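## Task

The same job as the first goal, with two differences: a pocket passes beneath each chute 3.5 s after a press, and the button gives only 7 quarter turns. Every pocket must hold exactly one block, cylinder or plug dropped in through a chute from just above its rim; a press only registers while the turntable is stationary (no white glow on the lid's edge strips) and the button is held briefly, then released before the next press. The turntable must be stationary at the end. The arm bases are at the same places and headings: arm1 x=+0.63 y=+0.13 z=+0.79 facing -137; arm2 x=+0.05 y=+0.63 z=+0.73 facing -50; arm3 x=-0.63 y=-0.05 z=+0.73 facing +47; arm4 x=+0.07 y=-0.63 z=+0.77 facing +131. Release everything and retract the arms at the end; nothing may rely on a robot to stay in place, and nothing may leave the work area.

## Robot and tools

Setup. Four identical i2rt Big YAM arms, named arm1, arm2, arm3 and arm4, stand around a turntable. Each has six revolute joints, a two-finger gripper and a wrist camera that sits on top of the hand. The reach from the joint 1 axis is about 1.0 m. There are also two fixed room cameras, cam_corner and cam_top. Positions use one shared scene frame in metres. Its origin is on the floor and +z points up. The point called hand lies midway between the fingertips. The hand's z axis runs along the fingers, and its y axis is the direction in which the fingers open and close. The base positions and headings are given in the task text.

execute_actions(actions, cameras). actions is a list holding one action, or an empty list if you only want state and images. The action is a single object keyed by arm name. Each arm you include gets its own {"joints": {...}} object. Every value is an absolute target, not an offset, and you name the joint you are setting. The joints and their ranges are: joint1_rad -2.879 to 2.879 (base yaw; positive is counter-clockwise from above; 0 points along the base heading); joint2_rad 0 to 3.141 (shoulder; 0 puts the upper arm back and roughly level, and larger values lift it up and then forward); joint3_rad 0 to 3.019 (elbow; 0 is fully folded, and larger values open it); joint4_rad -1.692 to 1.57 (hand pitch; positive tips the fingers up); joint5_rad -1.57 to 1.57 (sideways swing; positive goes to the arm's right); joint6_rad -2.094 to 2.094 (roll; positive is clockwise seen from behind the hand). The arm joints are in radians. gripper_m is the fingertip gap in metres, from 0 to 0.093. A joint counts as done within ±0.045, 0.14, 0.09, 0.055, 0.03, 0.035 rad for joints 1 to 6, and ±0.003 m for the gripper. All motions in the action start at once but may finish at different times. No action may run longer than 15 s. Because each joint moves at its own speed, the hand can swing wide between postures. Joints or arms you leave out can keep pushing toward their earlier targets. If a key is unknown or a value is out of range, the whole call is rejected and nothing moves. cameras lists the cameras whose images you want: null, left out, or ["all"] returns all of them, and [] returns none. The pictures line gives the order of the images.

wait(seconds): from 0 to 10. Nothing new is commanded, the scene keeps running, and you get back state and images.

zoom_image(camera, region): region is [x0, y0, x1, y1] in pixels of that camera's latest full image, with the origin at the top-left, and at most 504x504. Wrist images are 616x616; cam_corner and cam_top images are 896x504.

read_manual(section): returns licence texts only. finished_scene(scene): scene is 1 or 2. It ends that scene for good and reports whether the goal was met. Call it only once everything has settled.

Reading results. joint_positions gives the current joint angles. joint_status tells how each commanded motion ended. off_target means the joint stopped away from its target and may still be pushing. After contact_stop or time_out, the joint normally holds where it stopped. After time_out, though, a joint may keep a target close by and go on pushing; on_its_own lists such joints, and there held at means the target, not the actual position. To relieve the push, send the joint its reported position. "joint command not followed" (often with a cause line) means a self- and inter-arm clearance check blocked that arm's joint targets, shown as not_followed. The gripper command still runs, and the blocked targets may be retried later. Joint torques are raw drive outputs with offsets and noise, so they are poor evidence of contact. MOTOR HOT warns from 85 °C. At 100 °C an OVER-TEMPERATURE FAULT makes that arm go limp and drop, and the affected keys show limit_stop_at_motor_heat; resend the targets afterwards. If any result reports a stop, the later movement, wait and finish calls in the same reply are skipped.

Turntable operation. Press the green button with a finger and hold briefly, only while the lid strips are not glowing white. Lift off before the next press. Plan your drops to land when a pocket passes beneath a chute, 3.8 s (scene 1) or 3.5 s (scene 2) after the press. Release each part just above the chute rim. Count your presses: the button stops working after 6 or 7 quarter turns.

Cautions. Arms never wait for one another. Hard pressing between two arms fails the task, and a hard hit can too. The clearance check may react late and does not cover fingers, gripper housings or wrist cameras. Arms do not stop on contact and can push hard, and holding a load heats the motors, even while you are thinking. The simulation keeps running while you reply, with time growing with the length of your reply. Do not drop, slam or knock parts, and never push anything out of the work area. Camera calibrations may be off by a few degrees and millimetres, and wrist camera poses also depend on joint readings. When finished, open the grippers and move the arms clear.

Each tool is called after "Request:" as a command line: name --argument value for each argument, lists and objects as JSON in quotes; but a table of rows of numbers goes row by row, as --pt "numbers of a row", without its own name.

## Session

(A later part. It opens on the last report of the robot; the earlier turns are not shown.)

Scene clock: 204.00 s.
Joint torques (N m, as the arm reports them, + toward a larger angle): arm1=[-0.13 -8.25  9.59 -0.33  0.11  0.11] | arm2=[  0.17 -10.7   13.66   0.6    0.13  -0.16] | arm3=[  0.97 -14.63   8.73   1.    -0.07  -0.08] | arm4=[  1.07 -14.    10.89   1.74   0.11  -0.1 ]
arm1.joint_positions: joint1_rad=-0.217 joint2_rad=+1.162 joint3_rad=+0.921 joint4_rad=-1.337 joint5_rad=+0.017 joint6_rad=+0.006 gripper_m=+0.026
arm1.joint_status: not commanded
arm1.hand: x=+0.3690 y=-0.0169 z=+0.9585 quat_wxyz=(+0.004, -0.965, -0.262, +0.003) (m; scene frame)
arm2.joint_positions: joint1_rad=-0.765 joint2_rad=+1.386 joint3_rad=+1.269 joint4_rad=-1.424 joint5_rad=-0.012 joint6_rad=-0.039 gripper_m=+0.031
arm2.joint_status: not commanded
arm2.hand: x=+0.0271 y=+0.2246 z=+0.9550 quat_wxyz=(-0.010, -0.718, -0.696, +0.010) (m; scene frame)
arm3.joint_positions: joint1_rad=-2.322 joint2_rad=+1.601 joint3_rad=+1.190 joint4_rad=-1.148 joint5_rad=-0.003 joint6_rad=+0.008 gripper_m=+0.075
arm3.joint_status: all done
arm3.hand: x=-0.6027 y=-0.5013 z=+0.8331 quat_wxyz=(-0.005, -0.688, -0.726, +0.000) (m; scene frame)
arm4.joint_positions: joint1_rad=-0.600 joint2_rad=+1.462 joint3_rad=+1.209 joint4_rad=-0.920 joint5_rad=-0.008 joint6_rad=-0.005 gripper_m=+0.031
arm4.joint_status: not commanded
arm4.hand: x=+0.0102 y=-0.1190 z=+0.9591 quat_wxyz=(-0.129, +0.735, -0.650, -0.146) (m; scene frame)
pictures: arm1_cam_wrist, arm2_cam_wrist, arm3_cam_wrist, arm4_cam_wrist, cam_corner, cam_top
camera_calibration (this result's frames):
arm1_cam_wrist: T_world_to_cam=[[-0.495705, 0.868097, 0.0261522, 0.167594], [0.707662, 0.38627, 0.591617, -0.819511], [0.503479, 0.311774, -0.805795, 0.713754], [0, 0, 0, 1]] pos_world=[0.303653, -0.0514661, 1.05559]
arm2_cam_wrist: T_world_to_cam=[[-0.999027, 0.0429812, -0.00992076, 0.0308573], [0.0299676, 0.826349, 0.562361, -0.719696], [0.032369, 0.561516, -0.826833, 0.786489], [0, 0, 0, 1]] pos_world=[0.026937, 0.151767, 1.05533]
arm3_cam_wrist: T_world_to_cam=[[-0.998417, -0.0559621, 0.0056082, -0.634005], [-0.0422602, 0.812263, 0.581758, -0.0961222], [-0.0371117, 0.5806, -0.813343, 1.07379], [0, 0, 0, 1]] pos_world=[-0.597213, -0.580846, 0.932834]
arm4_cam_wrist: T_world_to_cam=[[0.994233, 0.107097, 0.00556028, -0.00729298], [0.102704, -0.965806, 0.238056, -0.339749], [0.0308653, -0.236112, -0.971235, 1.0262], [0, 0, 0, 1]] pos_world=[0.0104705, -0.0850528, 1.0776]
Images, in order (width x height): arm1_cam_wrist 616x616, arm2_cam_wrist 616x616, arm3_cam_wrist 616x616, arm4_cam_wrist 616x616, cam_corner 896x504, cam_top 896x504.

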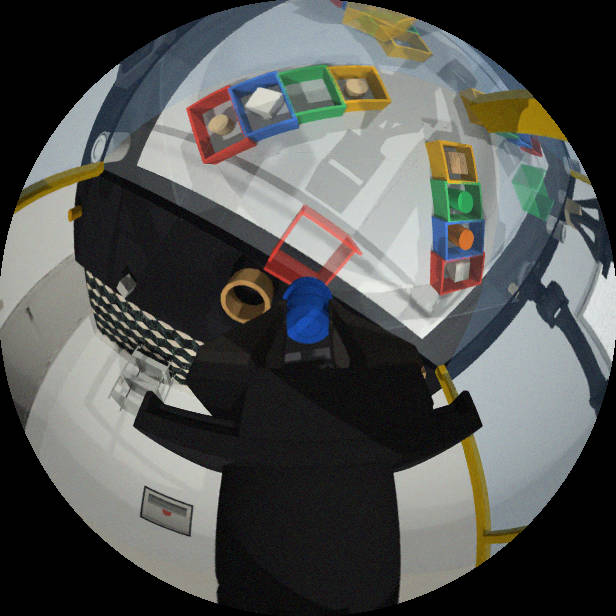

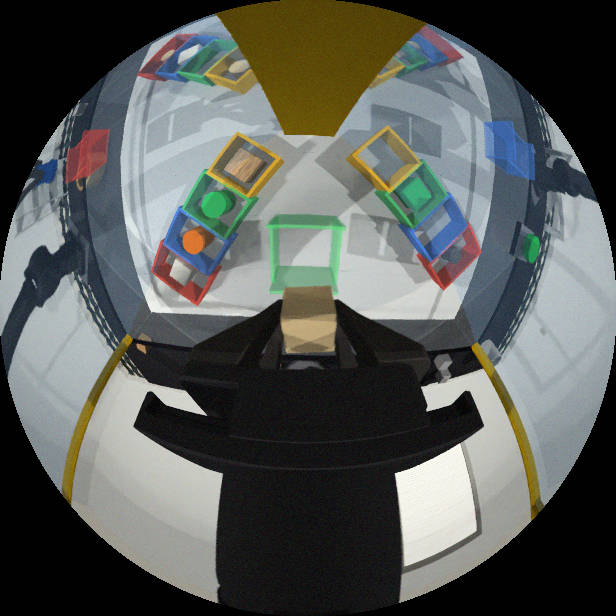

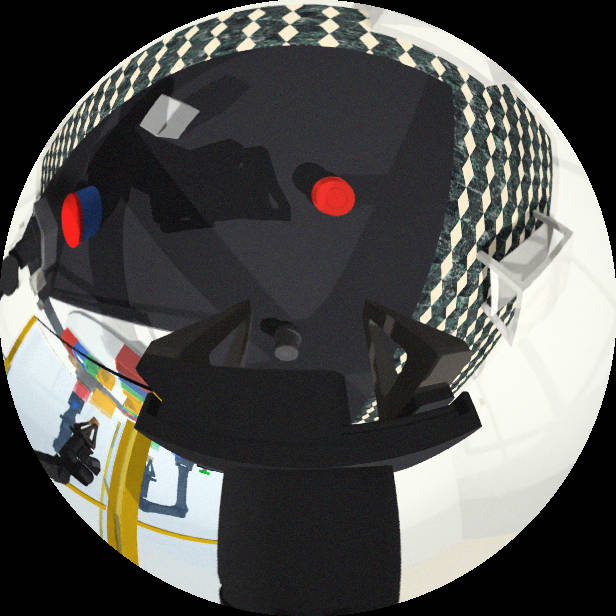

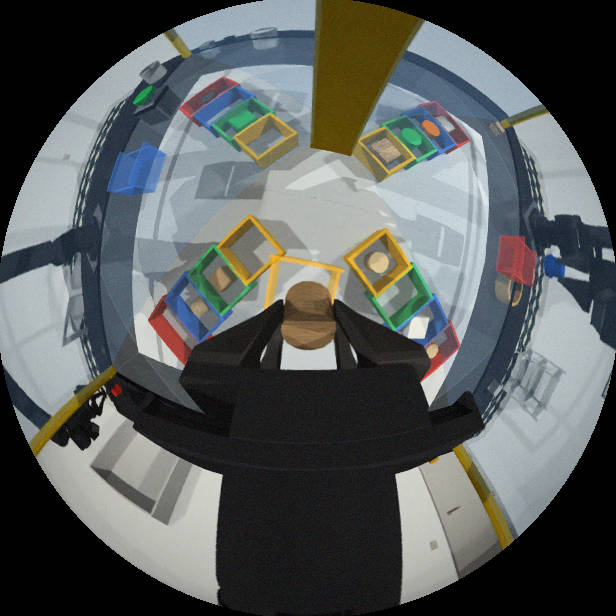

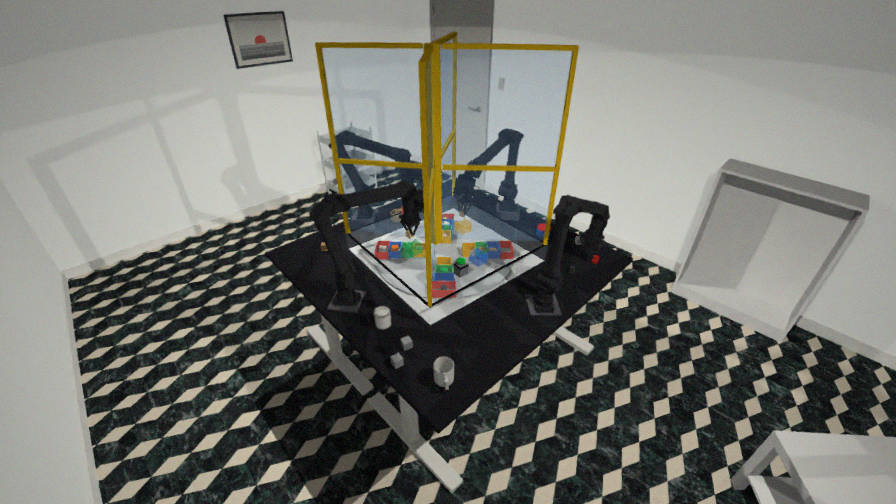

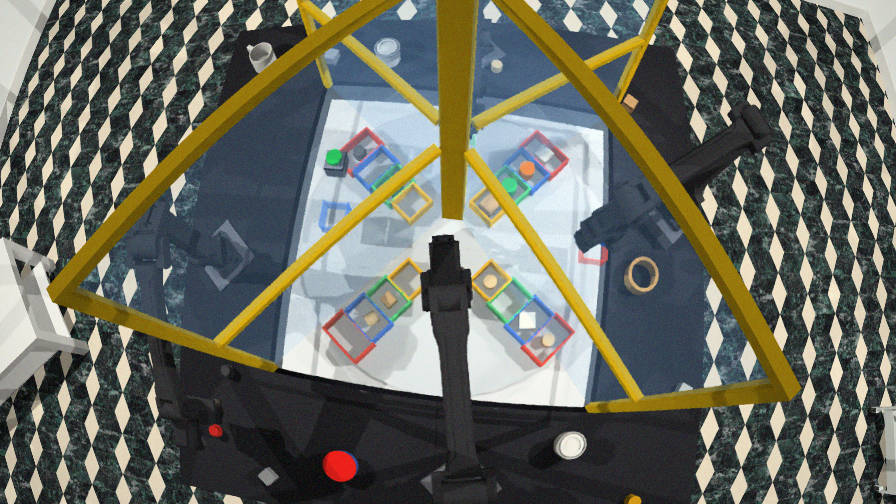

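Request:
execute_actions --actions '[{"arm3":{"joints":{"joint1_rad":-2.378,"joint2_rad":1.79,"joint3_rad":1.385,"joint4_rad":-1.11}}}]' --cameras '["arm3_cam_wrist"]'

Scene clock: 210.47 s.
Joint torques (N m, as the arm reports them, + toward a larger angle): arm1=[-0.14 -8.3   9.6  -0.33  0.1   0.11] | arm2=[  0.2  -10.91  13.71   0.63   0.14  -0.15] | arm3=[  0.86 -18.26  10.1    0.74  -0.07  -0.09] | arm4=[  0.23 -14.08  10.92   1.87   0.11  -0.09]
arm1.joint_positions: joint1_rad=-0.217 joint2_rad=+1.162 joint3_rad=+0.921 joint4_rad=-1.337 joint5_rad=+0.017 joint6_rad=+0.006 gripper_m=+0.026
arm1.joint_status: not commanded
arm1.hand: x=+0.3690 y=-0.0169 z=+0.9585 quat_wxyz=(+0.004, -0.965, -0.262, +0.003) (m; scene frame)
arm2.joint_positions: joint1_rad=-0.765 joint2_rad=+1.386 joint3_rad=+1.269 joint4_rad=-1.424 joint5_rad=-0.012 joint6_rad=-0.039 gripper_m=+0.031
arm2.joint_status: not commanded
arm2.hand: x=+0.0271 y=+0.2246 z=+0.9550 quat_wxyz=(-0.010, -0.718, -0.696, +0.010) (m; scene frame)
arm3.joint_positions: joint1_rad=-2.376 joint2_rad=+1.798 joint3_rad=+1.343 joint4_rad=-1.116 joint5_rad=-0.003 joint6_rad=+0.008 gripper_m=+0.075
arm3.joint_status: all done
arm3.hand: x=-0.6263 y=-0.5641 z=+0.7946 quat_wxyz=(+0.000, -0.707, -0.707, -0.004) (m; scene frame)
arm4.joint_positions: joint1_rad=-0.600 joint2_rad=+1.462 joint3_rad=+1.209 joint4_rad=-0.920 joint5_rad=-0.008 joint6_rad=-0.005 gripper_m=+0.031
arm4.joint_status: not commanded
arm4.hand: x=+0.0102 y=-0.1190 z=+0.9591 quat_wxyz=(-0.129, +0.735, -0.650, -0.146) (m; scene frame)
pictures: arm3_cam_wrist
camera_calibration (this result's frames):
arm3_cam_wrist: T_world_to_cam=[[-0.999979, -0.00270606, 0.00595208, -0.6321], [0.00134123, 0.806077, 0.591809, -0.00786456], [-0.00639931, 0.591804, -0.806057, 1.09783], [0, 0, 0, 1]] pos_world=[-0.62505, -0.645074, 0.893334]
Images, in order (width x height): arm3_cam_wrist 616x616.

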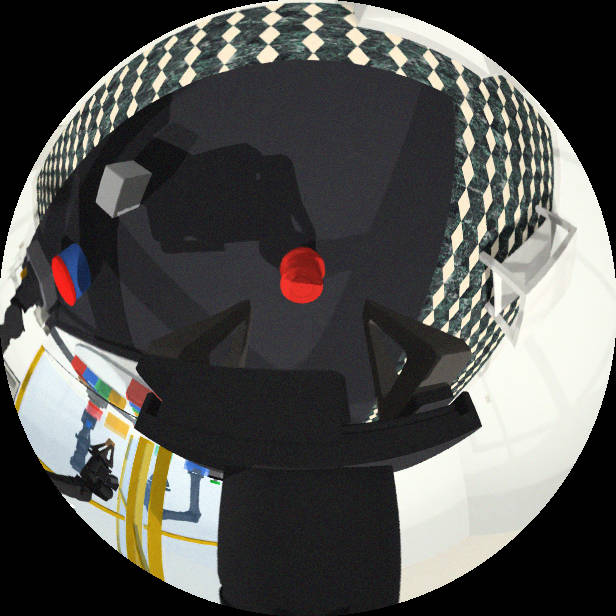

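Request:
execute_actions --actions '[{"arm3":{"joints":{"joint2_rad":1.856,"joint3_rad":1.303,"joint4_rad":-0.99}}}]' --cameras '["arm3_cam_wrist"]'

Scene clock: 216.07 s.
Joint torques (N m, as the arm reports them, + toward a larger angle): arm1=[-0.15 -8.29  9.62 -0.33  0.1   0.11] | arm2=[ -0.01 -10.75  13.63   0.62   0.14  -0.16] | arm3=[  1.01 -17.88   6.77   1.18  -0.05  -0.09] | arm4=[  0.52 -13.82  10.94   1.79   0.07  -0.05]
arm1.joint_positions: joint1_rad=-0.217 joint2_rad=+1.162 joint3_rad=+0.921 joint4_rad=-1.337 joint5_rad=+0.017 joint6_rad=+0.006 gripper_m=+0.026
arm1.joint_status: not commanded
arm1.hand: x=+0.3690 y=-0.0169 z=+0.9585 quat_wxyz=(+0.004, -0.965, -0.262, +0.003) (m; scene frame)
arm2.joint_positions: joint1_rad=-0.765 joint2_rad=+1.386 joint3_rad=+1.269 joint4_rad=-1.424 joint5_rad=-0.012 joint6_rad=-0.039 gripper_m=+0.031
arm2.joint_status: not commanded
arm2.hand: x=+0.0271 y=+0.2246 z=+0.9550 quat_wxyz=(-0.010, -0.718, -0.696, +0.010) (m; scene frame)
arm3.joint_positions: joint1_rad=-2.376 joint2_rad=+1.860 joint3_rad=+1.300 joint4_rad=-1.003 joint5_rad=-0.003 joint6_rad=+0.008 gripper_m=+0.075
arm3.joint_status: all done
arm3.hand: x=-0.6261 y=-0.5678 z=+0.7493 quat_wxyz=(-0.003, -0.707, -0.707, -0.002) (m; scene frame)
arm4.joint_positions: joint1_rad=-0.600 joint2_rad=+1.462 joint3_rad=+1.209 joint4_rad=-0.920 joint5_rad=-0.008 joint6_rad=-0.005 gripper_m=+0.031
arm4.joint_status: not commanded
arm4.hand: x=+0.0102 y=-0.1190 z=+0.9591 quat_wxyz=(-0.129, +0.735, -0.650, -0.146) (m; scene frame)
pictures: arm3_cam_wrist
camera_calibration (this result's frames):
arm3_cam_wrist: T_world_to_cam=[[-0.999979, -0.00263585, 0.00591681, -0.631577], [0.00133104, 0.810346, 0.585951, 0.0286748], [-0.00633913, 0.585946, -0.810325, 1.06345], [0, 0, 0, 1]] pos_world=[-0.62486, -0.648025, 0.848673]
Images, in order (width x height): arm3_cam_wrist 616x616.

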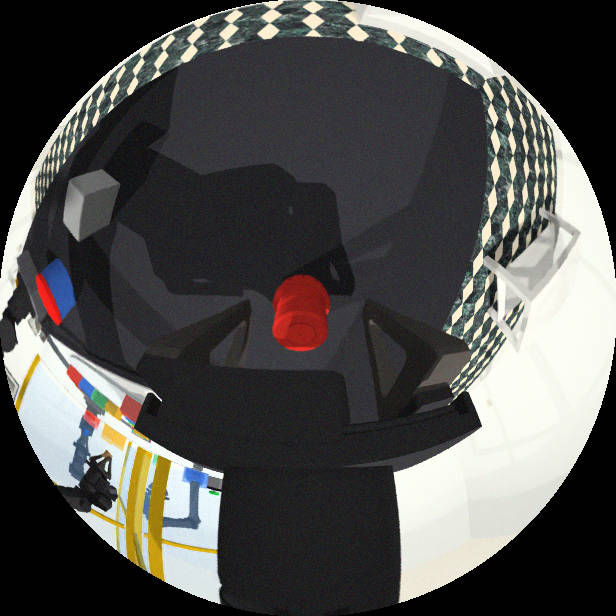

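Request:
execute_actions --actions '[{"arm3":{"joints":{"gripper_m":0}}}]' --cameras '[]'

Request:
execute_actions --actions '[{"arm3":{"joints":{"joint2_rad":0.9,"joint3_rad":1.04,"joint4_rad":-1.65,"joint6_rad":0.25}}}]' --cameras '[]'

Request:
execute_actions --actions '[{"arm3":{"joints":{"joint1_rad":-0.247}}}]' --cameras '[]'

Request:
execute_actions --actions '[{"arm3":{"joints":{"joint2_rad":1.4,"joint3_rad":1.435,"joint4_rad":-1.515}}}]' --cameras '[]'

Request:
execute_actions --actions '[{"arm3":{"joints":{"joint2_rad":1.445,"joint3_rad":1.38}}}]' --cameras '["arm3_cam_wrist"]'

Scene clock: 223.50 s.
Joint torques (N m, as the arm reports them, + toward a larger angle): arm1=[-0.23 -8.37  9.6  -0.34  0.11  0.11] | arm2=[  0.21 -10.78  13.63   0.57   0.14  -0.16] | arm3=[  1.12 -18.64   6.77   1.11  -0.03  -0.1 ] | arm4=[  0.54 -14.19  11.09   1.72   0.07  -0.09]
arm1.joint_positions: joint1_rad=-0.217 joint2_rad=+1.162 joint3_rad=+0.921 joint4_rad=-1.337 joint5_rad=+0.017 joint6_rad=+0.006 gripper_m=+0.026
arm1.joint_status: not commanded
arm1.hand: x=+0.3690 y=-0.0169 z=+0.9585 quat_wxyz=(+0.004, -0.965, -0.262, +0.003) (m; scene frame)
arm2.joint_positions: joint1_rad=-0.765 joint2_rad=+1.386 joint3_rad=+1.269 joint4_rad=-1.424 joint5_rad=-0.012 joint6_rad=-0.039 gripper_m=+0.031
arm2.joint_status: not commanded
arm2.hand: x=+0.0271 y=+0.2246 z=+0.9550 quat_wxyz=(-0.010, -0.718, -0.696, +0.010) (m; scene frame)
arm3.joint_positions: joint1_rad=-2.376 joint2_rad=+1.860 joint3_rad=+1.300 joint4_rad=-1.003 joint5_rad=-0.003 joint6_rad=+0.008 gripper_m=+0.027
arm3.joint_status: gripper_m off_target (ended at +0.027, target +0.000)
arm3.hand: x=-0.6260 y=-0.5678 z=+0.7493 quat_wxyz=(-0.003, -0.707, -0.707, -0.002) (m; scene frame)
arm4.joint_positions: joint1_rad=-0.600 joint2_rad=+1.462 joint3_rad=+1.209 joint4_rad=-0.920 joint5_rad=-0.008 joint6_rad=-0.005 gripper_m=+0.031
arm4.joint_status: not commanded
arm4.hand: x=+0.0102 y=-0.1190 z=+0.9591 quat_wxyz=(-0.129, +0.735, -0.650, -0.146) (m; scene frame)
pictures: none
No camera images: the call's "cameras" was empty. Leave "cameras" out to get every camera's image.

Scene clock: 224.93 s.
Joint torques (N m, as the arm reports them, + toward a larger angle): arm1=[-0.2  -8.28  9.6  -0.33  0.1   0.11] | arm2=[  0.09 -11.06  13.68   0.51   0.13  -0.16] | arm3=[ 1.14 -2.63  8.33  0.25 -0.04  0.11] | arm4=[  0.83 -14.38  10.89   1.64   0.14  -0.07]
arm1.joint_positions: joint1_rad=-0.217 joint2_rad=+1.162 joint3_rad=+0.921 joint4_rad=-1.337 joint5_rad=+0.017 joint6_rad=+0.006 gripper_m=+0.026
arm1.joint_status: not commanded
arm1.hand: x=+0.3690 y=-0.0169 z=+0.9585 quat_wxyz=(+0.004, -0.965, -0.262, +0.003) (m; scene frame)
arm2.joint_positions: joint1_rad=-0.765 joint2_rad=+1.386 joint3_rad=+1.269 joint4_rad=-1.424 joint5_rad=-0.012 joint6_rad=-0.039 gripper_m=+0.031
arm2.joint_status: not commanded
arm2.hand: x=+0.0271 y=+0.2246 z=+0.9550 quat_wxyz=(-0.010, -0.718, -0.696, +0.010) (m; scene frame)
arm3.joint_positions: joint1_rad=-2.376 joint2_rad=+0.896 joint3_rad=+1.034 joint4_rad=-1.640 joint5_rad=-0.003 joint6_rad=+0.240 gripper_m=+0.027
arm3.joint_status: all done
arm3.hand: x=-0.6291 y=-0.2824 z=+1.0018 quat_wxyz=(-0.027, -0.784, -0.620, +0.017) (m; scene frame)
arm4.joint_positions: joint1_rad=-0.600 joint2_rad=+1.462 joint3_rad=+1.209 joint4_rad=-0.920 joint5_rad=-0.008 joint6_rad=-0.005 gripper_m=+0.031
arm4.joint_status: not commanded
arm4.hand: x=+0.0102 y=-0.1190 z=+0.9591 quat_wxyz=(-0.129, +0.735, -0.650, -0.146) (m; scene frame)
pictures: none
No camera images: the call's "cameras" was empty. Leave "cameras" out to get every camera's image.

Scene clock: 227.00 s.
Joint torques (N m, as the arm reports them, + toward a larger angle): arm1=[-0.09 -8.28  9.62 -0.33  0.1   0.11] | arm2=[  0.07 -10.71  13.7    0.55   0.15  -0.18] | arm3=[ 2.   -3.08  8.46  0.27  0.    0.08] | arm4=[  0.84 -13.91  10.97   1.74   0.11  -0.06]
arm1.joint_positions: joint1_rad=-0.217 joint2_rad=+1.162 joint3_rad=+0.921 joint4_rad=-1.337 joint5_rad=+0.017 joint6_rad=+0.006 gripper_m=+0.026
arm1.joint_status: not commanded
arm1.hand: x=+0.3690 y=-0.0169 z=+0.9585 quat_wxyz=(+0.004, -0.965, -0.262, +0.003) (m; scene frame)
arm2.joint_positions: joint1_rad=-0.765 joint2_rad=+1.386 joint3_rad=+1.269 joint4_rad=-1.424 joint5_rad=-0.012 joint6_rad=-0.039 gripper_m=+0.031
arm2.joint_status: not commanded
arm2.hand: x=+0.0271 y=+0.2246 z=+0.9550 quat_wxyz=(-0.010, -0.718, -0.696, +0.010) (m; scene frame)
arm3.joint_positions: joint1_rad=-0.254 joint2_rad=+0.900 joint3_rad=+1.034 joint4_rad=-1.640 joint5_rad=-0.004 joint6_rad=+0.242 gripper_m=+0.028
arm3.joint_status: all done
arm3.hand: x=-0.4327 y=+0.0752 z=+1.0037 quat_wxyz=(-0.031, +0.157, -0.987, -0.017) (m; scene frame)
arm4.joint_positions: joint1_rad=-0.600 joint2_rad=+1.462 joint3_rad=+1.209 joint4_rad=-0.920 joint5_rad=-0.008 joint6_rad=-0.005 gripper_m=+0.031
arm4.joint_status: not commanded
arm4.hand: x=+0.0102 y=-0.1190 z=+0.9591 quat_wxyz=(-0.129, +0.735, -0.650, -0.146) (m; scene frame)
pictures: none
No camera images: the call's "cameras" was empty. Leave "cameras" out to get every camera's image.

Scene clock: 228.37 s.
Joint torques (N m, as the arm reports them, + toward a larger angle): arm1=[-0.2  -8.28  9.6  -0.33  0.1   0.11] | arm2=[  0.09 -10.71  13.67   0.55   0.14  -0.16] | arm3=[  2.22 -12.52  11.89   0.9    0.03   0.09] | arm4=[  0.59 -13.58  10.95   1.7    0.11  -0.12]
arm1.joint_positions: joint1_rad=-0.217 joint2_rad=+1.162 joint3_rad=+0.921 joint4_rad=-1.337 joint5_rad=+0.017 joint6_rad=+0.006 gripper_m=+0.026
arm1.joint_status: not commanded
arm1.hand: x=+0.3690 y=-0.0169 z=+0.9585 quat_wxyz=(+0.004, -0.965, -0.262, +0.003) (m; scene frame)
arm2.joint_positions: joint1_rad=-0.765 joint2_rad=+1.386 joint3_rad=+1.269 joint4_rad=-1.424 joint5_rad=-0.012 joint6_rad=-0.039 gripper_m=+0.031
arm2.joint_status: not commanded
arm2.hand: x=+0.0271 y=+0.2246 z=+0.9550 quat_wxyz=(-0.010, -0.718, -0.696, +0.010) (m; scene frame)
arm3.joint_positions: joint1_rad=-0.254 joint2_rad=+1.410 joint3_rad=+1.379 joint4_rad=-1.521 joint5_rad=-0.004 joint6_rad=+0.242 gripper_m=+0.028
arm3.joint_status: all done
arm3.hand: x=-0.2795 y=+0.1709 z=+0.9869 quat_wxyz=(-0.010, +0.157, -0.987, -0.008) (m; scene frame)
arm4.joint_positions: joint1_rad=-0.600 joint2_rad=+1.462 joint3_rad=+1.209 joint4_rad=-0.920 joint5_rad=-0.008 joint6_rad=-0.005 gripper_m=+0.031
arm4.joint_status: not commanded
arm4.hand: x=+0.0102 y=-0.1190 z=+0.9591 quat_wxyz=(-0.129, +0.735, -0.650, -0.146) (m; scene frame)
pictures: none
No camera images: the call's "cameras" was empty. Leave "cameras" out to get every camera's image.

Scene clock: 229.10 s.
Joint torques (N m, as the arm reports them, + toward a larger angle): arm1=[-0.19 -8.24  9.61 -0.34  0.1   0.11] | arm2=[  0.15 -10.9   13.69   0.55   0.14  -0.16] | arm3=[  2.33 -11.65   7.91   0.69   0.04   0.11] | arm4=[  0.44 -14.03  10.95   1.74   0.12  -0.11]
arm1.joint_positions: joint1_rad=-0.217 joint2_rad=+1.162 joint3_rad=+0.921 joint4_rad=-1.337 joint5_rad=+0.017 joint6_rad=+0.006 gripper_m=+0.026
arm1.joint_status: not commanded
arm1.hand: x=+0.3690 y=-0.0169 z=+0.9585 quat_wxyz=(+0.004, -0.965, -0.262, +0.003) (m; scene frame)
arm2.joint_positions: joint1_rad=-0.765 joint2_rad=+1.386 joint3_rad=+1.269 joint4_rad=-1.424 joint5_rad=-0.012 joint6_rad=-0.039 gripper_m=+0.031
arm2.joint_status: not commanded
arm2.hand: x=+0.0271 y=+0.2246 z=+0.9550 quat_wxyz=(-0.010, -0.718, -0.696, +0.010) (m; scene frame)
arm3.joint_positions: joint1_rad=-0.254 joint2_rad=+1.445 joint3_rad=+1.379 joint4_rad=-1.521 joint5_rad=-0.004 joint6_rad=+0.242 gripper_m=+0.028
arm3.joint_status: all done
arm3.hand: x=-0.2759 y=+0.1732 z=+0.9731 quat_wxyz=(+0.006, +0.157, -0.987, -0.001) (m; scene frame)
arm4.joint_positions: joint1_rad=-0.600 joint2_rad=+1.462 joint3_rad=+1.209 joint4_rad=-0.920 joint5_rad=-0.008 joint6_rad=-0.005 gripper_m=+0.031
arm4.joint_status: not commanded
arm4.hand: x=+0.0102 y=-0.1190 z=+0.9591 quat_wxyz=(-0.129, +0.735, -0.650, -0.146) (m; scene frame)
pictures: arm3_cam_wrist
camera_calibration (this result's frames):
arm3_cam_wrist: T_world_to_cam=[[0.314113, -0.949349, 0.00833198, 0.243469], [-0.763054, -0.247232, 0.59718, -0.742017], [-0.564873, -0.19394, -0.802064, 0.785736], [0, 0, 0, 1]] pos_world=[-0.198835, 0.200073, 1.0713]
Images, in order (width x height): arm3_cam_wrist 616x616.

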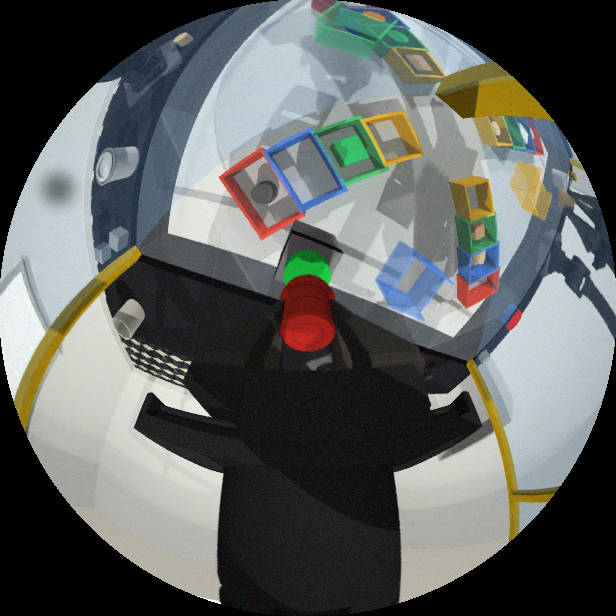

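Request:
execute_actions --actions '[{"arm3":{"joints":{"joint2_rad":1.6}}}]' --cameras '[]'

Request:
wait --seconds 0.35

Request:
execute_actions --actions '[{"arm3":{"joints":{"joint2_rad":1.4}}}]' --cameras '[]'

Request:
execute_actions --actions '[{"arm3":{"joints":{"joint1_rad":-0.59,"joint2_rad":1.3,"joint3_rad":1.195,"joint4_rad":-1.45}}}]' --cameras '[]'

Request:
execute_actions --actions '[{"arm3":{"joints":{"gripper_m":0.075}},"arm4":{"joints":{"gripper_m":0.075}}}]' --cameras '["cam_top"]'

Request:
execute_actions --actions '[{"arm3":{"joints":{"joint2_rad":0.9,"joint3_rad":1.02,"joint4_rad":-1.65,"gripper_m":0}},"arm4":{"joints":{"joint2_rad":0.9,"joint3_rad":1.04,"joint4_rad":-1.6}}}]' --cameras '["cam_top","arm4_cam_wrist"]'

Scene clock: 238.20 s.
Joint torques (N m, as the arm reports them, + toward a larger angle): arm1=[-0.13 -8.24  9.61 -0.34  0.1   0.11] | arm2=[ -0.08 -10.64  13.69   0.62   0.15  -0.17] | arm3=[ 2.33 -8.97  6.77  1.16  0.04  0.08] | arm4=[  0.56 -13.75  10.91   1.71   0.1   -0.08]
arm1.joint_positions: joint1_rad=-0.217 joint2_rad=+1.162 joint3_rad=+0.921 joint4_rad=-1.337 joint5_rad=+0.017 joint6_rad=+0.006 gripper_m=+0.026
arm1.joint_status: not commanded
arm1.hand: x=+0.3690 y=-0.0169 z=+0.9585 quat_wxyz=(+0.004, -0.965, -0.262, +0.003) (m; scene frame)
arm2.joint_positions: joint1_rad=-0.765 joint2_rad=+1.386 joint3_rad=+1.269 joint4_rad=-1.424 joint5_rad=-0.012 joint6_rad=-0.039 gripper_m=+0.031
arm2.joint_status: not commanded
arm2.hand: x=+0.0271 y=+0.2246 z=+0.9550 quat_wxyz=(-0.010, -0.718, -0.696, +0.010) (m; scene frame)
arm3.joint_positions: joint1_rad=-0.254 joint2_rad=+1.545 joint3_rad=+1.390 joint4_rad=-1.536 joint5_rad=-0.005 joint6_rad=+0.242 gripper_m=+0.028
arm3.joint_status: all done
arm3.hand: x=-0.2680 y=+0.1784 z=+0.9373 quat_wxyz=(+0.054, +0.157, -0.986, +0.019) (m; scene frame)
arm4.joint_positions: joint1_rad=-0.600 joint2_rad=+1.462 joint3_rad=+1.209 joint4_rad=-0.920 joint5_rad=-0.008 joint6_rad=-0.005 gripper_m=+0.031
arm4.joint_status: not commanded
arm4.hand: x=+0.0102 y=-0.1190 z=+0.9591 quat_wxyz=(-0.129, +0.735, -0.650, -0.146) (m; scene frame)
pictures: none
No camera images: the call's "cameras" was empty. Leave "cameras" out to get every camera's image.

Scene clock: 238.57 s.
Joint torques (N m, as the arm reports them, + toward a larger angle): arm1=[-0.12 -8.19  9.61 -0.32  0.1   0.11] | arm2=[  0.04 -10.9   13.67   0.56   0.14  -0.17] | arm3=[ 2.34 -8.8   7.09  1.18  0.02  0.1 ] | arm4=[  0.85 -14.17  10.95   1.65   0.09  -0.08]
arm1.joint_positions: joint1_rad=-0.217 joint2_rad=+1.162 joint3_rad=+0.921 joint4_rad=-1.337 joint5_rad=+0.017 joint6_rad=+0.006 gripper_m=+0.026
arm1.joint_status: not commanded
arm1.hand: x=+0.3690 y=-0.0169 z=+0.9585 quat_wxyz=(+0.004, -0.965, -0.262, +0.003) (m; scene frame)
arm2.joint_positions: joint1_rad=-0.765 joint2_rad=+1.386 joint3_rad=+1.269 joint4_rad=-1.424 joint5_rad=-0.012 joint6_rad=-0.039 gripper_m=+0.031
arm2.joint_status: not commanded
arm2.hand: x=+0.0271 y=+0.2246 z=+0.9550 quat_wxyz=(-0.010, -0.718, -0.696, +0.010) (m; scene frame)
arm3.joint_positions: joint1_rad=-0.254 joint2_rad=+1.545 joint3_rad=+1.390 joint4_rad=-1.536 joint5_rad=-0.005 joint6_rad=+0.242 gripper_m=+0.028
arm3.joint_status: all done
arm3.hand: x=-0.2680 y=+0.1784 z=+0.9373 quat_wxyz=(+0.054, +0.157, -0.986, +0.019) (m; scene frame)
arm4.joint_positions: joint1_rad=-0.600 joint2_rad=+1.462 joint3_rad=+1.209 joint4_rad=-0.920 joint5_rad=-0.008 joint6_rad=-0.005 gripper_m=+0.031
arm4.joint_status: not commanded
arm4.hand: x=+0.0102 y=-0.1190 z=+0.9591 quat_wxyz=(-0.129, +0.735, -0.650, -0.146) (m; scene frame)
wait: 0.37 s; at rest by 0.27 s
pictures: arm1_cam_wrist, arm2_cam_wrist, arm3_cam_wrist, arm4_cam_wrist, cam_corner, cam_top
camera_calibration (this result's frames):
arm1_cam_wrist: T_world_to_cam=[[-0.495705, 0.868097, 0.0261522, 0.167594], [0.707662, 0.38627, 0.591617, -0.819511], [0.503479, 0.311774, -0.805795, 0.713754], [0, 0, 0, 1]] pos_world=[0.303653, -0.0514661, 1.05559]
arm2_cam_wrist: T_world_to_cam=[[-0.999027, 0.0429812, -0.00992076, 0.0308573], [0.0299676, 0.826349, 0.562361, -0.719696], [0.032369, 0.561516, -0.826833, 0.786489], [0, 0, 0, 1]] pos_world=[0.026937, 0.151767, 1.05533]
arm3_cam_wrist: T_world_to_cam=[[0.316125, -0.948171, 0.0322062, 0.224108], [-0.707286, -0.212916, 0.674102, -0.77657], [-0.632307, -0.23588, -0.737936, 0.691769], [0, 0, 0, 1]] pos_world=[-0.182693, 0.210323, 1.02675]
arm4_cam_wrist: T_world_to_cam=[[0.994233, 0.107097, 0.00556028, -0.00729298], [0.102704, -0.965806, 0.238056, -0.339749], [0.0308653, -0.236112, -0.971235, 1.0262], [0, 0, 0, 1]] pos_world=[0.0104705, -0.0850528, 1.0776]
Images, in order (width x height): arm1_cam_wrist 616x616, arm2_cam_wrist 616x616, arm3_cam_wrist 616x616, arm4_cam_wrist 616x616, cam_corner 896x504, cam_top 896x504.

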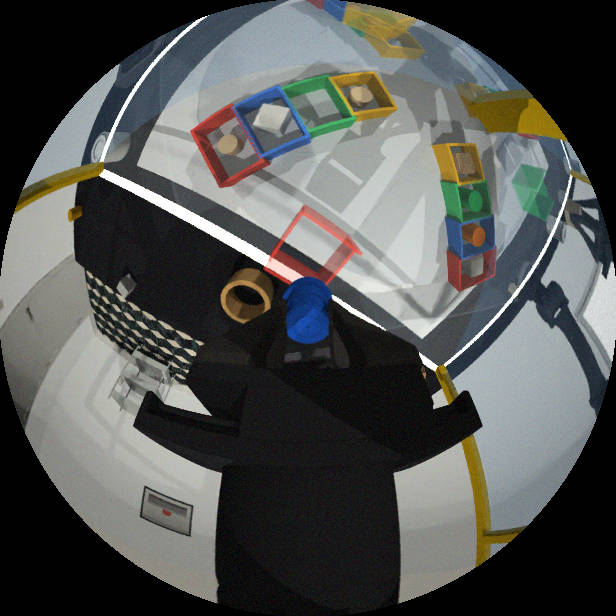

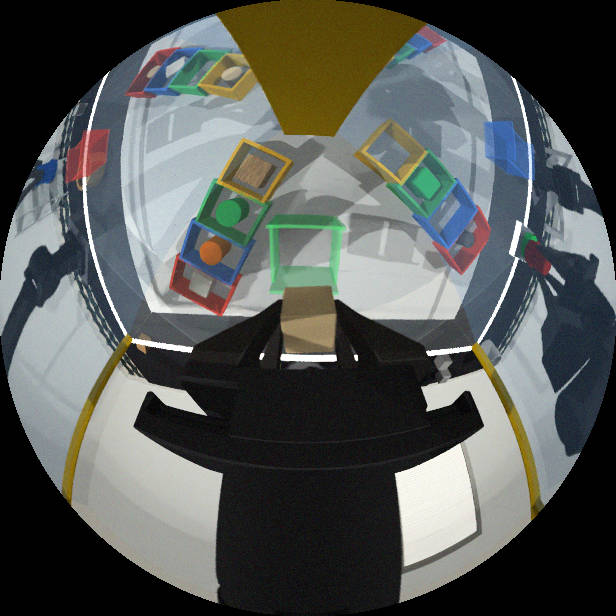

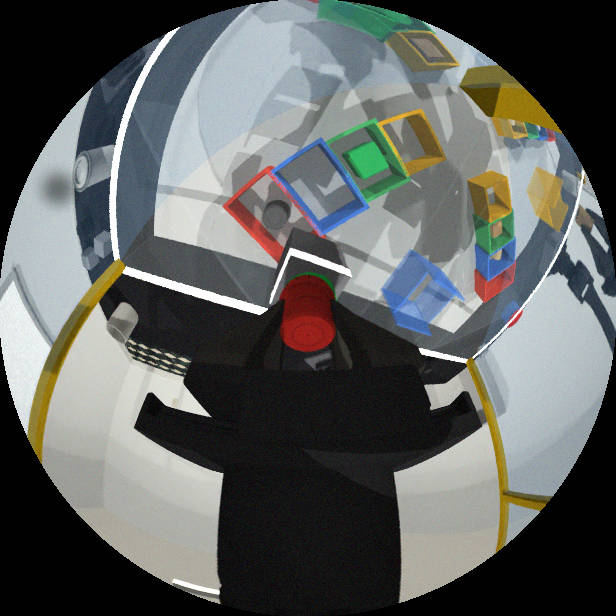

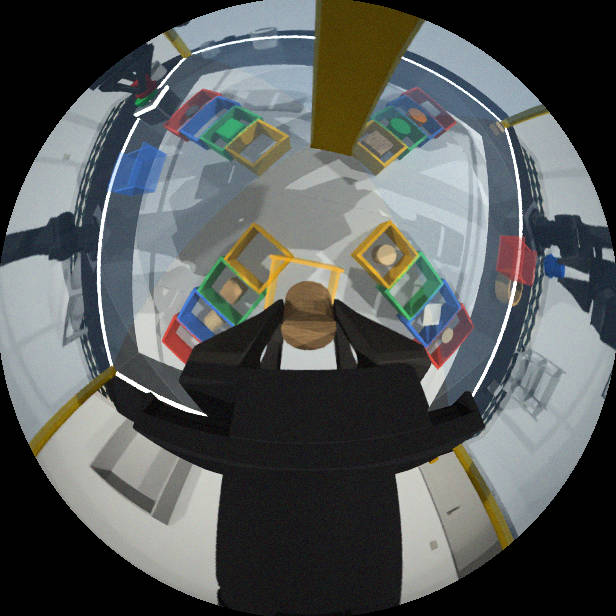

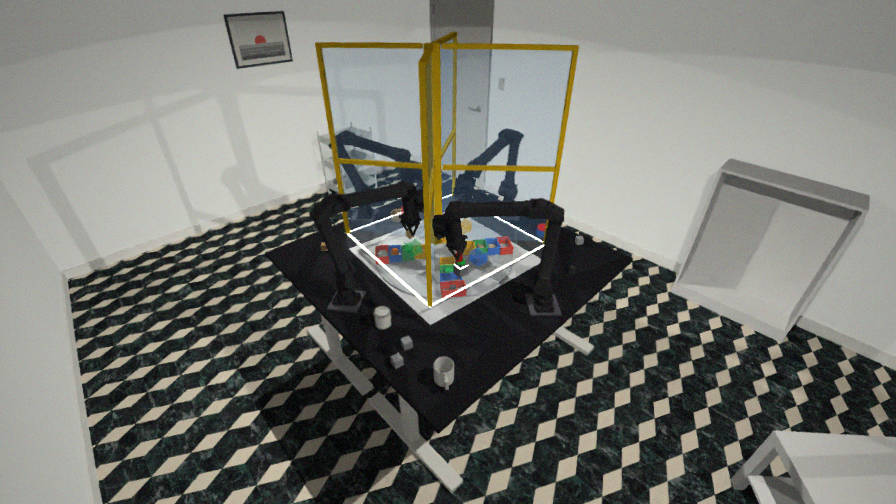

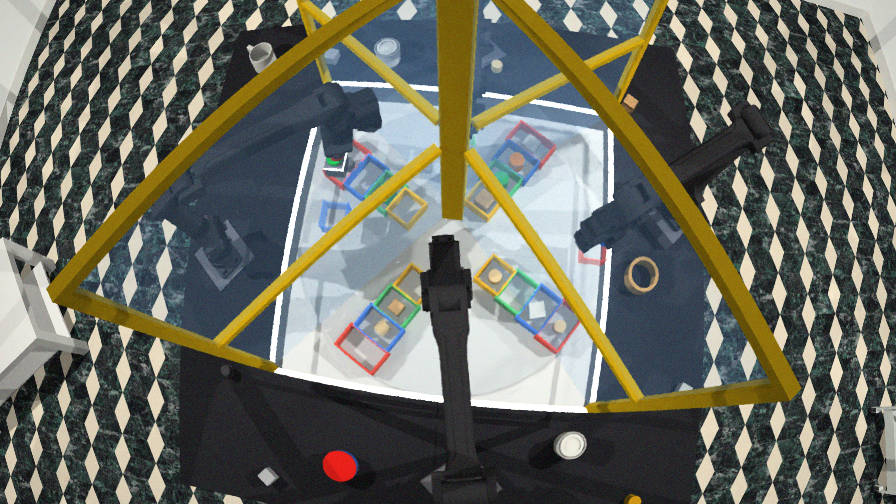

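Scene clock: 239.77 s.
Joint torques (N m, as the arm reports them, + toward a larger angle): arm1=[-0.13 -8.27  9.61 -0.33  0.11  0.11] | arm2=[ -0.04 -10.75  13.66   0.6    0.14  -0.17] | arm3=[  2.09 -10.78   8.1    1.01   0.02   0.06] | arm4=[  0.87 -13.71  10.86   1.82   0.09  -0.09]
arm1.joint_positions: joint1_rad=-0.217 joint2_rad=+1.162 joint3_rad=+0.921 joint4_rad=-1.337 joint5_rad=+0.017 joint6_rad=+0.006 gripper_m=+0.026
arm1.joint_status: not commanded
arm1.hand: x=+0.3690 y=-0.0169 z=+0.9585 quat_wxyz=(+0.004, -0.965, -0.262, +0.003) (m; scene frame)
arm2.joint_positions: joint1_rad=-0.765 joint2_rad=+1.386 joint3_rad=+1.269 joint4_rad=-1.424 joint5_rad=-0.012 joint6_rad=-0.039 gripper_m=+0.031
arm2.joint_status: not commanded
arm2.hand: x=+0.0271 y=+0.2246 z=+0.9550 quat_wxyz=(-0.010, -0.718, -0.696, +0.010) (m; scene frame)
arm3.joint_positions: joint1_rad=-0.254 joint2_rad=+1.395 joint3_rad=+1.377 joint4_rad=-1.526 joint5_rad=-0.005 joint6_rad=+0.242 gripper_m=+0.028
arm3.joint_status: all done
arm3.hand: x=-0.2825 y=+0.1691 z=+0.9920 quat_wxyz=(-0.014, +0.157, -0.987, -0.010) (m; scene frame)
arm4.joint_positions: joint1_rad=-0.600 joint2_rad=+1.462 joint3_rad=+1.209 joint4_rad=-0.920 joint5_rad=-0.008 joint6_rad=-0.005 gripper_m=+0.031
arm4.joint_status: not commanded
arm4.hand: x=+0.0102 y=-0.1190 z=+0.9591 quat_wxyz=(-0.129, +0.735, -0.650, -0.146) (m; scene frame)
pictures: none
No camera images: the call's "cameras" was empty. Leave "cameras" out to get every camera's image.

Scene clock: 240.73 s.
Joint torques (N m, as the arm reports them, + toward a larger angle): arm1=[-0.17 -8.24  9.6  -0.32  0.1   0.11] | arm2=[  0.02 -10.71  13.7    0.59   0.12  -0.17] | arm3=[  2.71 -10.68   8.17   1.2   -0.05   0.06] | arm4=[  0.86 -14.01  10.79   1.78   0.11  -0.05]
arm1.joint_positions: joint1_rad=-0.217 joint2_rad=+1.162 joint3_rad=+0.921 joint4_rad=-1.337 joint5_rad=+0.017 joint6_rad=+0.006 gripper_m=+0.026
arm1.joint_status: not commanded
arm1.hand: x=+0.3690 y=-0.0169 z=+0.9585 quat_wxyz=(+0.004, -0.965, -0.262, +0.003) (m; scene frame)
arm2.joint_positions: joint1_rad=-0.765 joint2_rad=+1.386 joint3_rad=+1.269 joint4_rad=-1.424 joint5_rad=-0.012 joint6_rad=-0.039 gripper_m=+0.031
arm2.joint_status: not commanded
arm2.hand: x=+0.0271 y=+0.2246 z=+0.9550 quat_wxyz=(-0.010, -0.718, -0.696, +0.010) (m; scene frame)
arm3.joint_positions: joint1_rad=-0.594 joint2_rad=+1.301 joint3_rad=+1.193 joint4_rad=-1.464 joint5_rad=-0.003 joint6_rad=+0.242 gripper_m=+0.028
arm3.joint_status: all done
arm3.hand: x=-0.2736 y=+0.0306 z=+0.9555 quat_wxyz=(-0.001, -0.012, -1.000, -0.004) (m; scene frame)
arm4.joint_positions: joint1_rad=-0.600 joint2_rad=+1.462 joint3_rad=+1.209 joint4_rad=-0.920 joint5_rad=-0.008 joint6_rad=-0.005 gripper_m=+0.031
arm4.joint_status: not commanded
arm4.hand: x=+0.0102 y=-0.1190 z=+0.9591 quat_wxyz=(-0.129, +0.735, -0.650, -0.146) (m; scene frame)
pictures: none
No camera images: the call's "cameras" was empty. Leave "cameras" out to get every camera's image.

Scene clock: 241.40 s.
Joint torques (N m, as the arm reports them, + toward a larger angle): arm1=[-0.17 -8.27  9.59 -0.33  0.11  0.11] | arm2=[  0.2  -10.79  13.69   0.57   0.15  -0.18] | arm3=[ 2.05 -9.39  8.15  1.15 -0.05  0.08] | arm4=[  0.53 -14.09  10.8    1.63   0.12  -0.07]
arm1.joint_positions: joint1_rad=-0.217 joint2_rad=+1.162 joint3_rad=+0.921 joint4_rad=-1.337 joint5_rad=+0.017 joint6_rad=+0.006 gripper_m=+0.026
arm1.joint_status: not commanded
arm1.hand: x=+0.3690 y=-0.0169 z=+0.9585 quat_wxyz=(+0.004, -0.965, -0.262, +0.003) (m; scene frame)
arm2.joint_positions: joint1_rad=-0.765 joint2_rad=+1.386 joint3_rad=+1.269 joint4_rad=-1.424 joint5_rad=-0.012 joint6_rad=-0.039 gripper_m=+0.031
arm2.joint_status: not commanded
arm2.hand: x=+0.0271 y=+0.2246 z=+0.9550 quat_wxyz=(-0.010, -0.718, -0.696, +0.010) (m; scene frame)
arm3.joint_positions: joint1_rad=-0.594 joint2_rad=+1.301 joint3_rad=+1.193 joint4_rad=-1.464 joint5_rad=-0.003 joint6_rad=+0.242 gripper_m=+0.075
arm3.joint_status: all done
arm3.hand: x=-0.2736 y=+0.0306 z=+0.9555 quat_wxyz=(-0.001, -0.012, -1.000, -0.004) (m; scene frame)
arm4.joint_positions: joint1_rad=-0.600 joint2_rad=+1.462 joint3_rad=+1.209 joint4_rad=-0.920 joint5_rad=-0.008 joint6_rad=-0.005 gripper_m=+0.075
arm4.joint_status: all done
arm4.hand: x=+0.0102 y=-0.1190 z=+0.9591 quat_wxyz=(-0.129, +0.735, -0.650, -0.146) (m; scene frame)
pictures: cam_top
Images, in order (width x height): cam_top 896x504.

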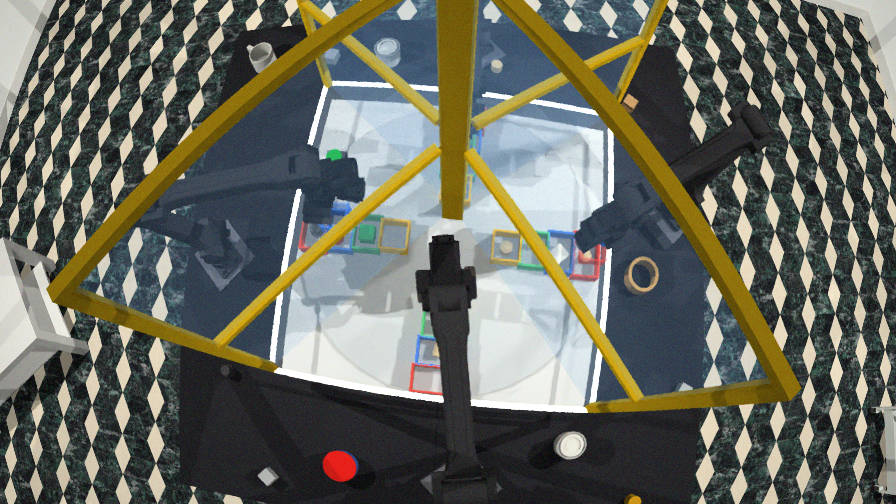

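Scene clock: 242.77 s.
Joint torques (N m, as the arm reports them, + toward a larger angle): arm1=[-0.16 -8.21  9.6  -0.32  0.1   0.11] | arm2=[ -0.08 -10.92  13.72   0.54   0.14  -0.17] | arm3=[ 1.75 -2.78  8.28  0.31 -0.06  0.07] | arm4=[ 0.8  -3.07  8.1  -0.09  0.08 -0.08]
arm1.joint_positions: joint1_rad=-0.217 joint2_rad=+1.162 joint3_rad=+0.921 joint4_rad=-1.337 joint5_rad=+0.017 joint6_rad=+0.006 gripper_m=+0.026
arm1.joint_status: not commanded
arm1.hand: x=+0.3690 y=-0.0169 z=+0.9585 quat_wxyz=(+0.004, -0.965, -0.262, +0.003) (m; scene frame)
arm2.joint_positions: joint1_rad=-0.765 joint2_rad=+1.386 joint3_rad=+1.269 joint4_rad=-1.424 joint5_rad=-0.012 joint6_rad=-0.039 gripper_m=+0.031
arm2.joint_status: not commanded
arm2.hand: x=+0.0271 y=+0.2246 z=+0.9550 quat_wxyz=(-0.010, -0.718, -0.696, +0.010) (m; scene frame)
arm3.joint_positions: joint1_rad=-0.594 joint2_rad=+0.897 joint3_rad=+1.017 joint4_rad=-1.641 joint5_rad=-0.003 joint6_rad=+0.242 gripper_m=+0.000
arm3.joint_status: all done
arm3.hand: x=-0.4065 y=+0.0009 z=+0.9971 quat_wxyz=(-0.025, -0.012, -1.000, -0.010) (m; scene frame)
arm4.joint_positions: joint1_rad=-0.600 joint2_rad=+0.893 joint3_rad=+1.037 joint4_rad=-1.588 joint5_rad=-0.008 joint6_rad=-0.005 gripper_m=+0.075
arm4.joint_status: all done
arm4.hand: x=+0.0406 y=-0.3837 z=+1.0476 quat_wxyz=(-0.039, +0.747, -0.662, -0.046) (m; scene frame)
pictures: arm4_cam_wrist, cam_top
camera_calibration (this result's frames):
arm4_cam_wrist: T_world_to_cam=[[0.994161, 0.107625, 0.00781115, -0.0117905], [0.0900691, -0.867499, 0.489217, -0.844463], [0.0594282, -0.485657, -0.872127, 0.847955], [0, 0, 0, 1]] pos_world=[0.0373893, -0.319486, 1.15274]
Images, in order (width x height): arm4_cam_wrist 616x616, cam_top 896x504.

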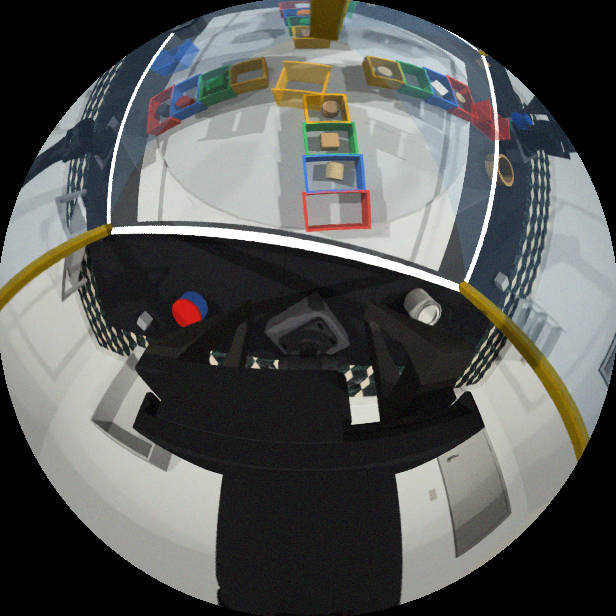

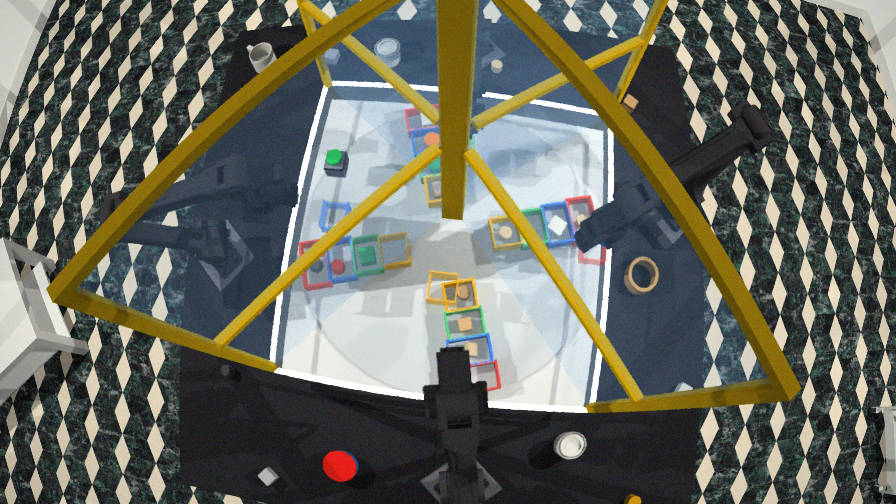

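Request:
execute_actions --actions '[{"arm4":{"joints":{"joint1_rad":-2.445}},"arm3":{"joints":{"joint1_rad":-0.247}}}]' --cameras '[]'

Request:
execute_actions --actions '[{"arm4":{"joints":{"joint2_rad":1.677,"joint3_rad":1.197,"joint4_rad":-1.035}},"arm3":{"joints":{"joint2_rad":1.5,"joint3_rad":1.435,"joint4_rad":-1.44}}}]' --cameras '["arm4_cam_wrist","arm3_cam_wrist"]'

Scene clock: 253.17 s.
Joint torques (N m, as the arm reports them, + toward a larger angle): arm1=[-0.24 -8.24  9.6  -0.35  0.1   0.11] | arm2=[ -0.02 -10.73  13.65   0.61   0.13  -0.15] | arm3=[ 1.96 -2.8   8.13  0.29 -0.02  0.09] | arm4=[ 0.83 -3.71  8.12 -0.08  0.1  -0.1 ]
arm1.joint_positions: joint1_rad=-0.217 joint2_rad=+1.162 joint3_rad=+0.921 joint4_rad=-1.337 joint5_rad=+0.017 joint6_rad=+0.006 gripper_m=+0.026
arm1.joint_status: not commanded
arm1.hand: x=+0.3690 y=-0.0169 z=+0.9585 quat_wxyz=(+0.004, -0.965, -0.262, +0.003) (m; scene frame)
arm2.joint_positions: joint1_rad=-0.765 joint2_rad=+1.386 joint3_rad=+1.269 joint4_rad=-1.424 joint5_rad=-0.012 joint6_rad=-0.039 gripper_m=+0.031
arm2.joint_status: not commanded
arm2.hand: x=+0.0271 y=+0.2246 z=+0.9550 quat_wxyz=(-0.010, -0.718, -0.696, +0.010) (m; scene frame)
arm3.joint_positions: joint1_rad=-0.254 joint2_rad=+0.897 joint3_rad=+1.017 joint4_rad=-1.641 joint5_rad=-0.003 joint6_rad=+0.242 gripper_m=+0.000
arm3.joint_status: all done
arm3.hand: x=-0.4360 y=+0.0729 z=+0.9973 quat_wxyz=(-0.024, +0.157, -0.987, -0.013) (m; scene frame)
arm4.joint_positions: joint1_rad=-2.443 joint2_rad=+0.896 joint3_rad=+1.037 joint4_rad=-1.588 joint5_rad=-0.008 joint6_rad=-0.005 gripper_m=+0.075
arm4.joint_status: all done
arm4.hand: x=+0.3138 y=-0.6661 z=+1.0500 quat_wxyz=(-0.065, -0.075, -0.995, +0.004) (m; scene frame)
pictures: none
No camera images: the call's "cameras" was empty. Leave "cameras" out to get every camera's image.

Scene clock: 254.63 s.
Joint torques (N m, as the arm reports them, + toward a larger angle): arm1=[-0.14 -8.21  9.61 -0.34  0.11  0.11] | arm2=[  0.08 -10.86  13.69   0.58   0.14  -0.17] | arm3=[  1.76 -14.22  11.31   0.9   -0.05   0.01] | arm4=[  0.45 -14.72   8.82   0.86   0.12  -0.08]
arm1.joint_positions: joint1_rad=-0.217 joint2_rad=+1.162 joint3_rad=+0.921 joint4_rad=-1.337 joint5_rad=+0.017 joint6_rad=+0.006 gripper_m=+0.026
arm1.joint_status: not commanded
arm1.hand: x=+0.3690 y=-0.0169 z=+0.9585 quat_wxyz=(+0.004, -0.965, -0.262, +0.003) (m; scene frame)
arm2.joint_positions: joint1_rad=-0.765 joint2_rad=+1.386 joint3_rad=+1.269 joint4_rad=-1.424 joint5_rad=-0.012 joint6_rad=-0.039 gripper_m=+0.031
arm2.joint_status: not commanded
arm2.hand: x=+0.0271 y=+0.2246 z=+0.9550 quat_wxyz=(-0.010, -0.718, -0.696, +0.010) (m; scene frame)
arm3.joint_positions: joint1_rad=-0.254 joint2_rad=+1.509 joint3_rad=+1.386 joint4_rad=-1.447 joint5_rad=-0.003 joint6_rad=+0.247 gripper_m=+0.000
arm3.joint_status: all done
arm3.hand: x=-0.2530 y=+0.1873 z=+0.9499 quat_wxyz=(-0.002, +0.155, -0.988, -0.004) (m; scene frame)
arm4.joint_positions: joint1_rad=-2.443 joint2_rad=+1.691 joint3_rad=+1.166 joint4_rad=-1.049 joint5_rad=-0.008 joint6_rad=-0.005 gripper_m=+0.075
arm4.joint_status: all done
arm4.hand: x=+0.5297 y=-0.7014 z=+0.8341 quat_wxyz=(-0.001, -0.076, -0.997, -0.001) (m; scene frame)
pictures: arm3_cam_wrist, arm4_cam_wrist
camera_calibration (this result's frames):
arm3_cam_wrist: T_world_to_cam=[[0.309245, -0.950967, 0.00545712, 0.251627], [-0.77392, -0.248328, 0.582563, -0.695829], [-0.552643, -0.184378, -0.812767, 0.794242], [0, 0, 0, 1]] pos_world=[-0.177398, 0.212936, 1.04953]
arm4_cam_wrist: T_world_to_cam=[[-0.163902, -0.986433, 0.00922988, -0.617316], [-0.796615, 0.137869, 0.588555, 0.0324014], [-0.581843, 0.0891127, -0.808405, 1.16809], [0, 0, 0, 1]] pos_world=[0.604274, -0.717499, 0.930913]
Images, in order (width x height): arm3_cam_wrist 616x616, arm4_cam_wrist 616x616.

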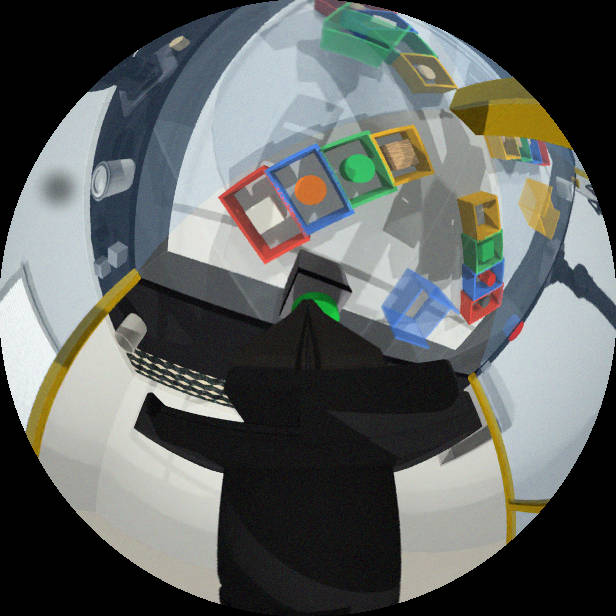

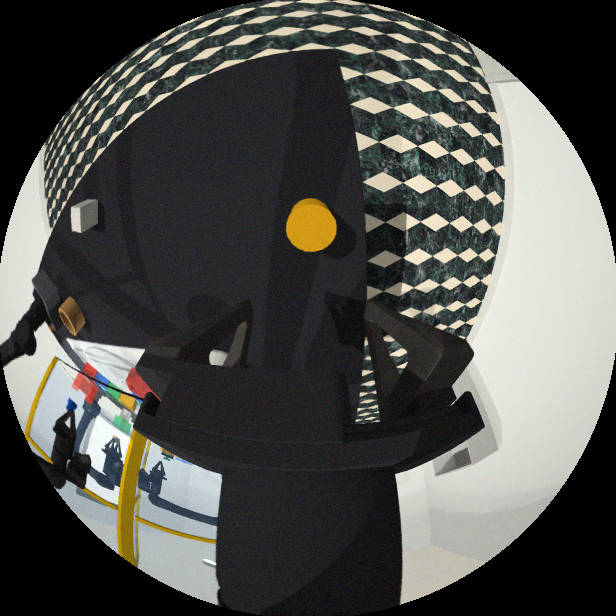

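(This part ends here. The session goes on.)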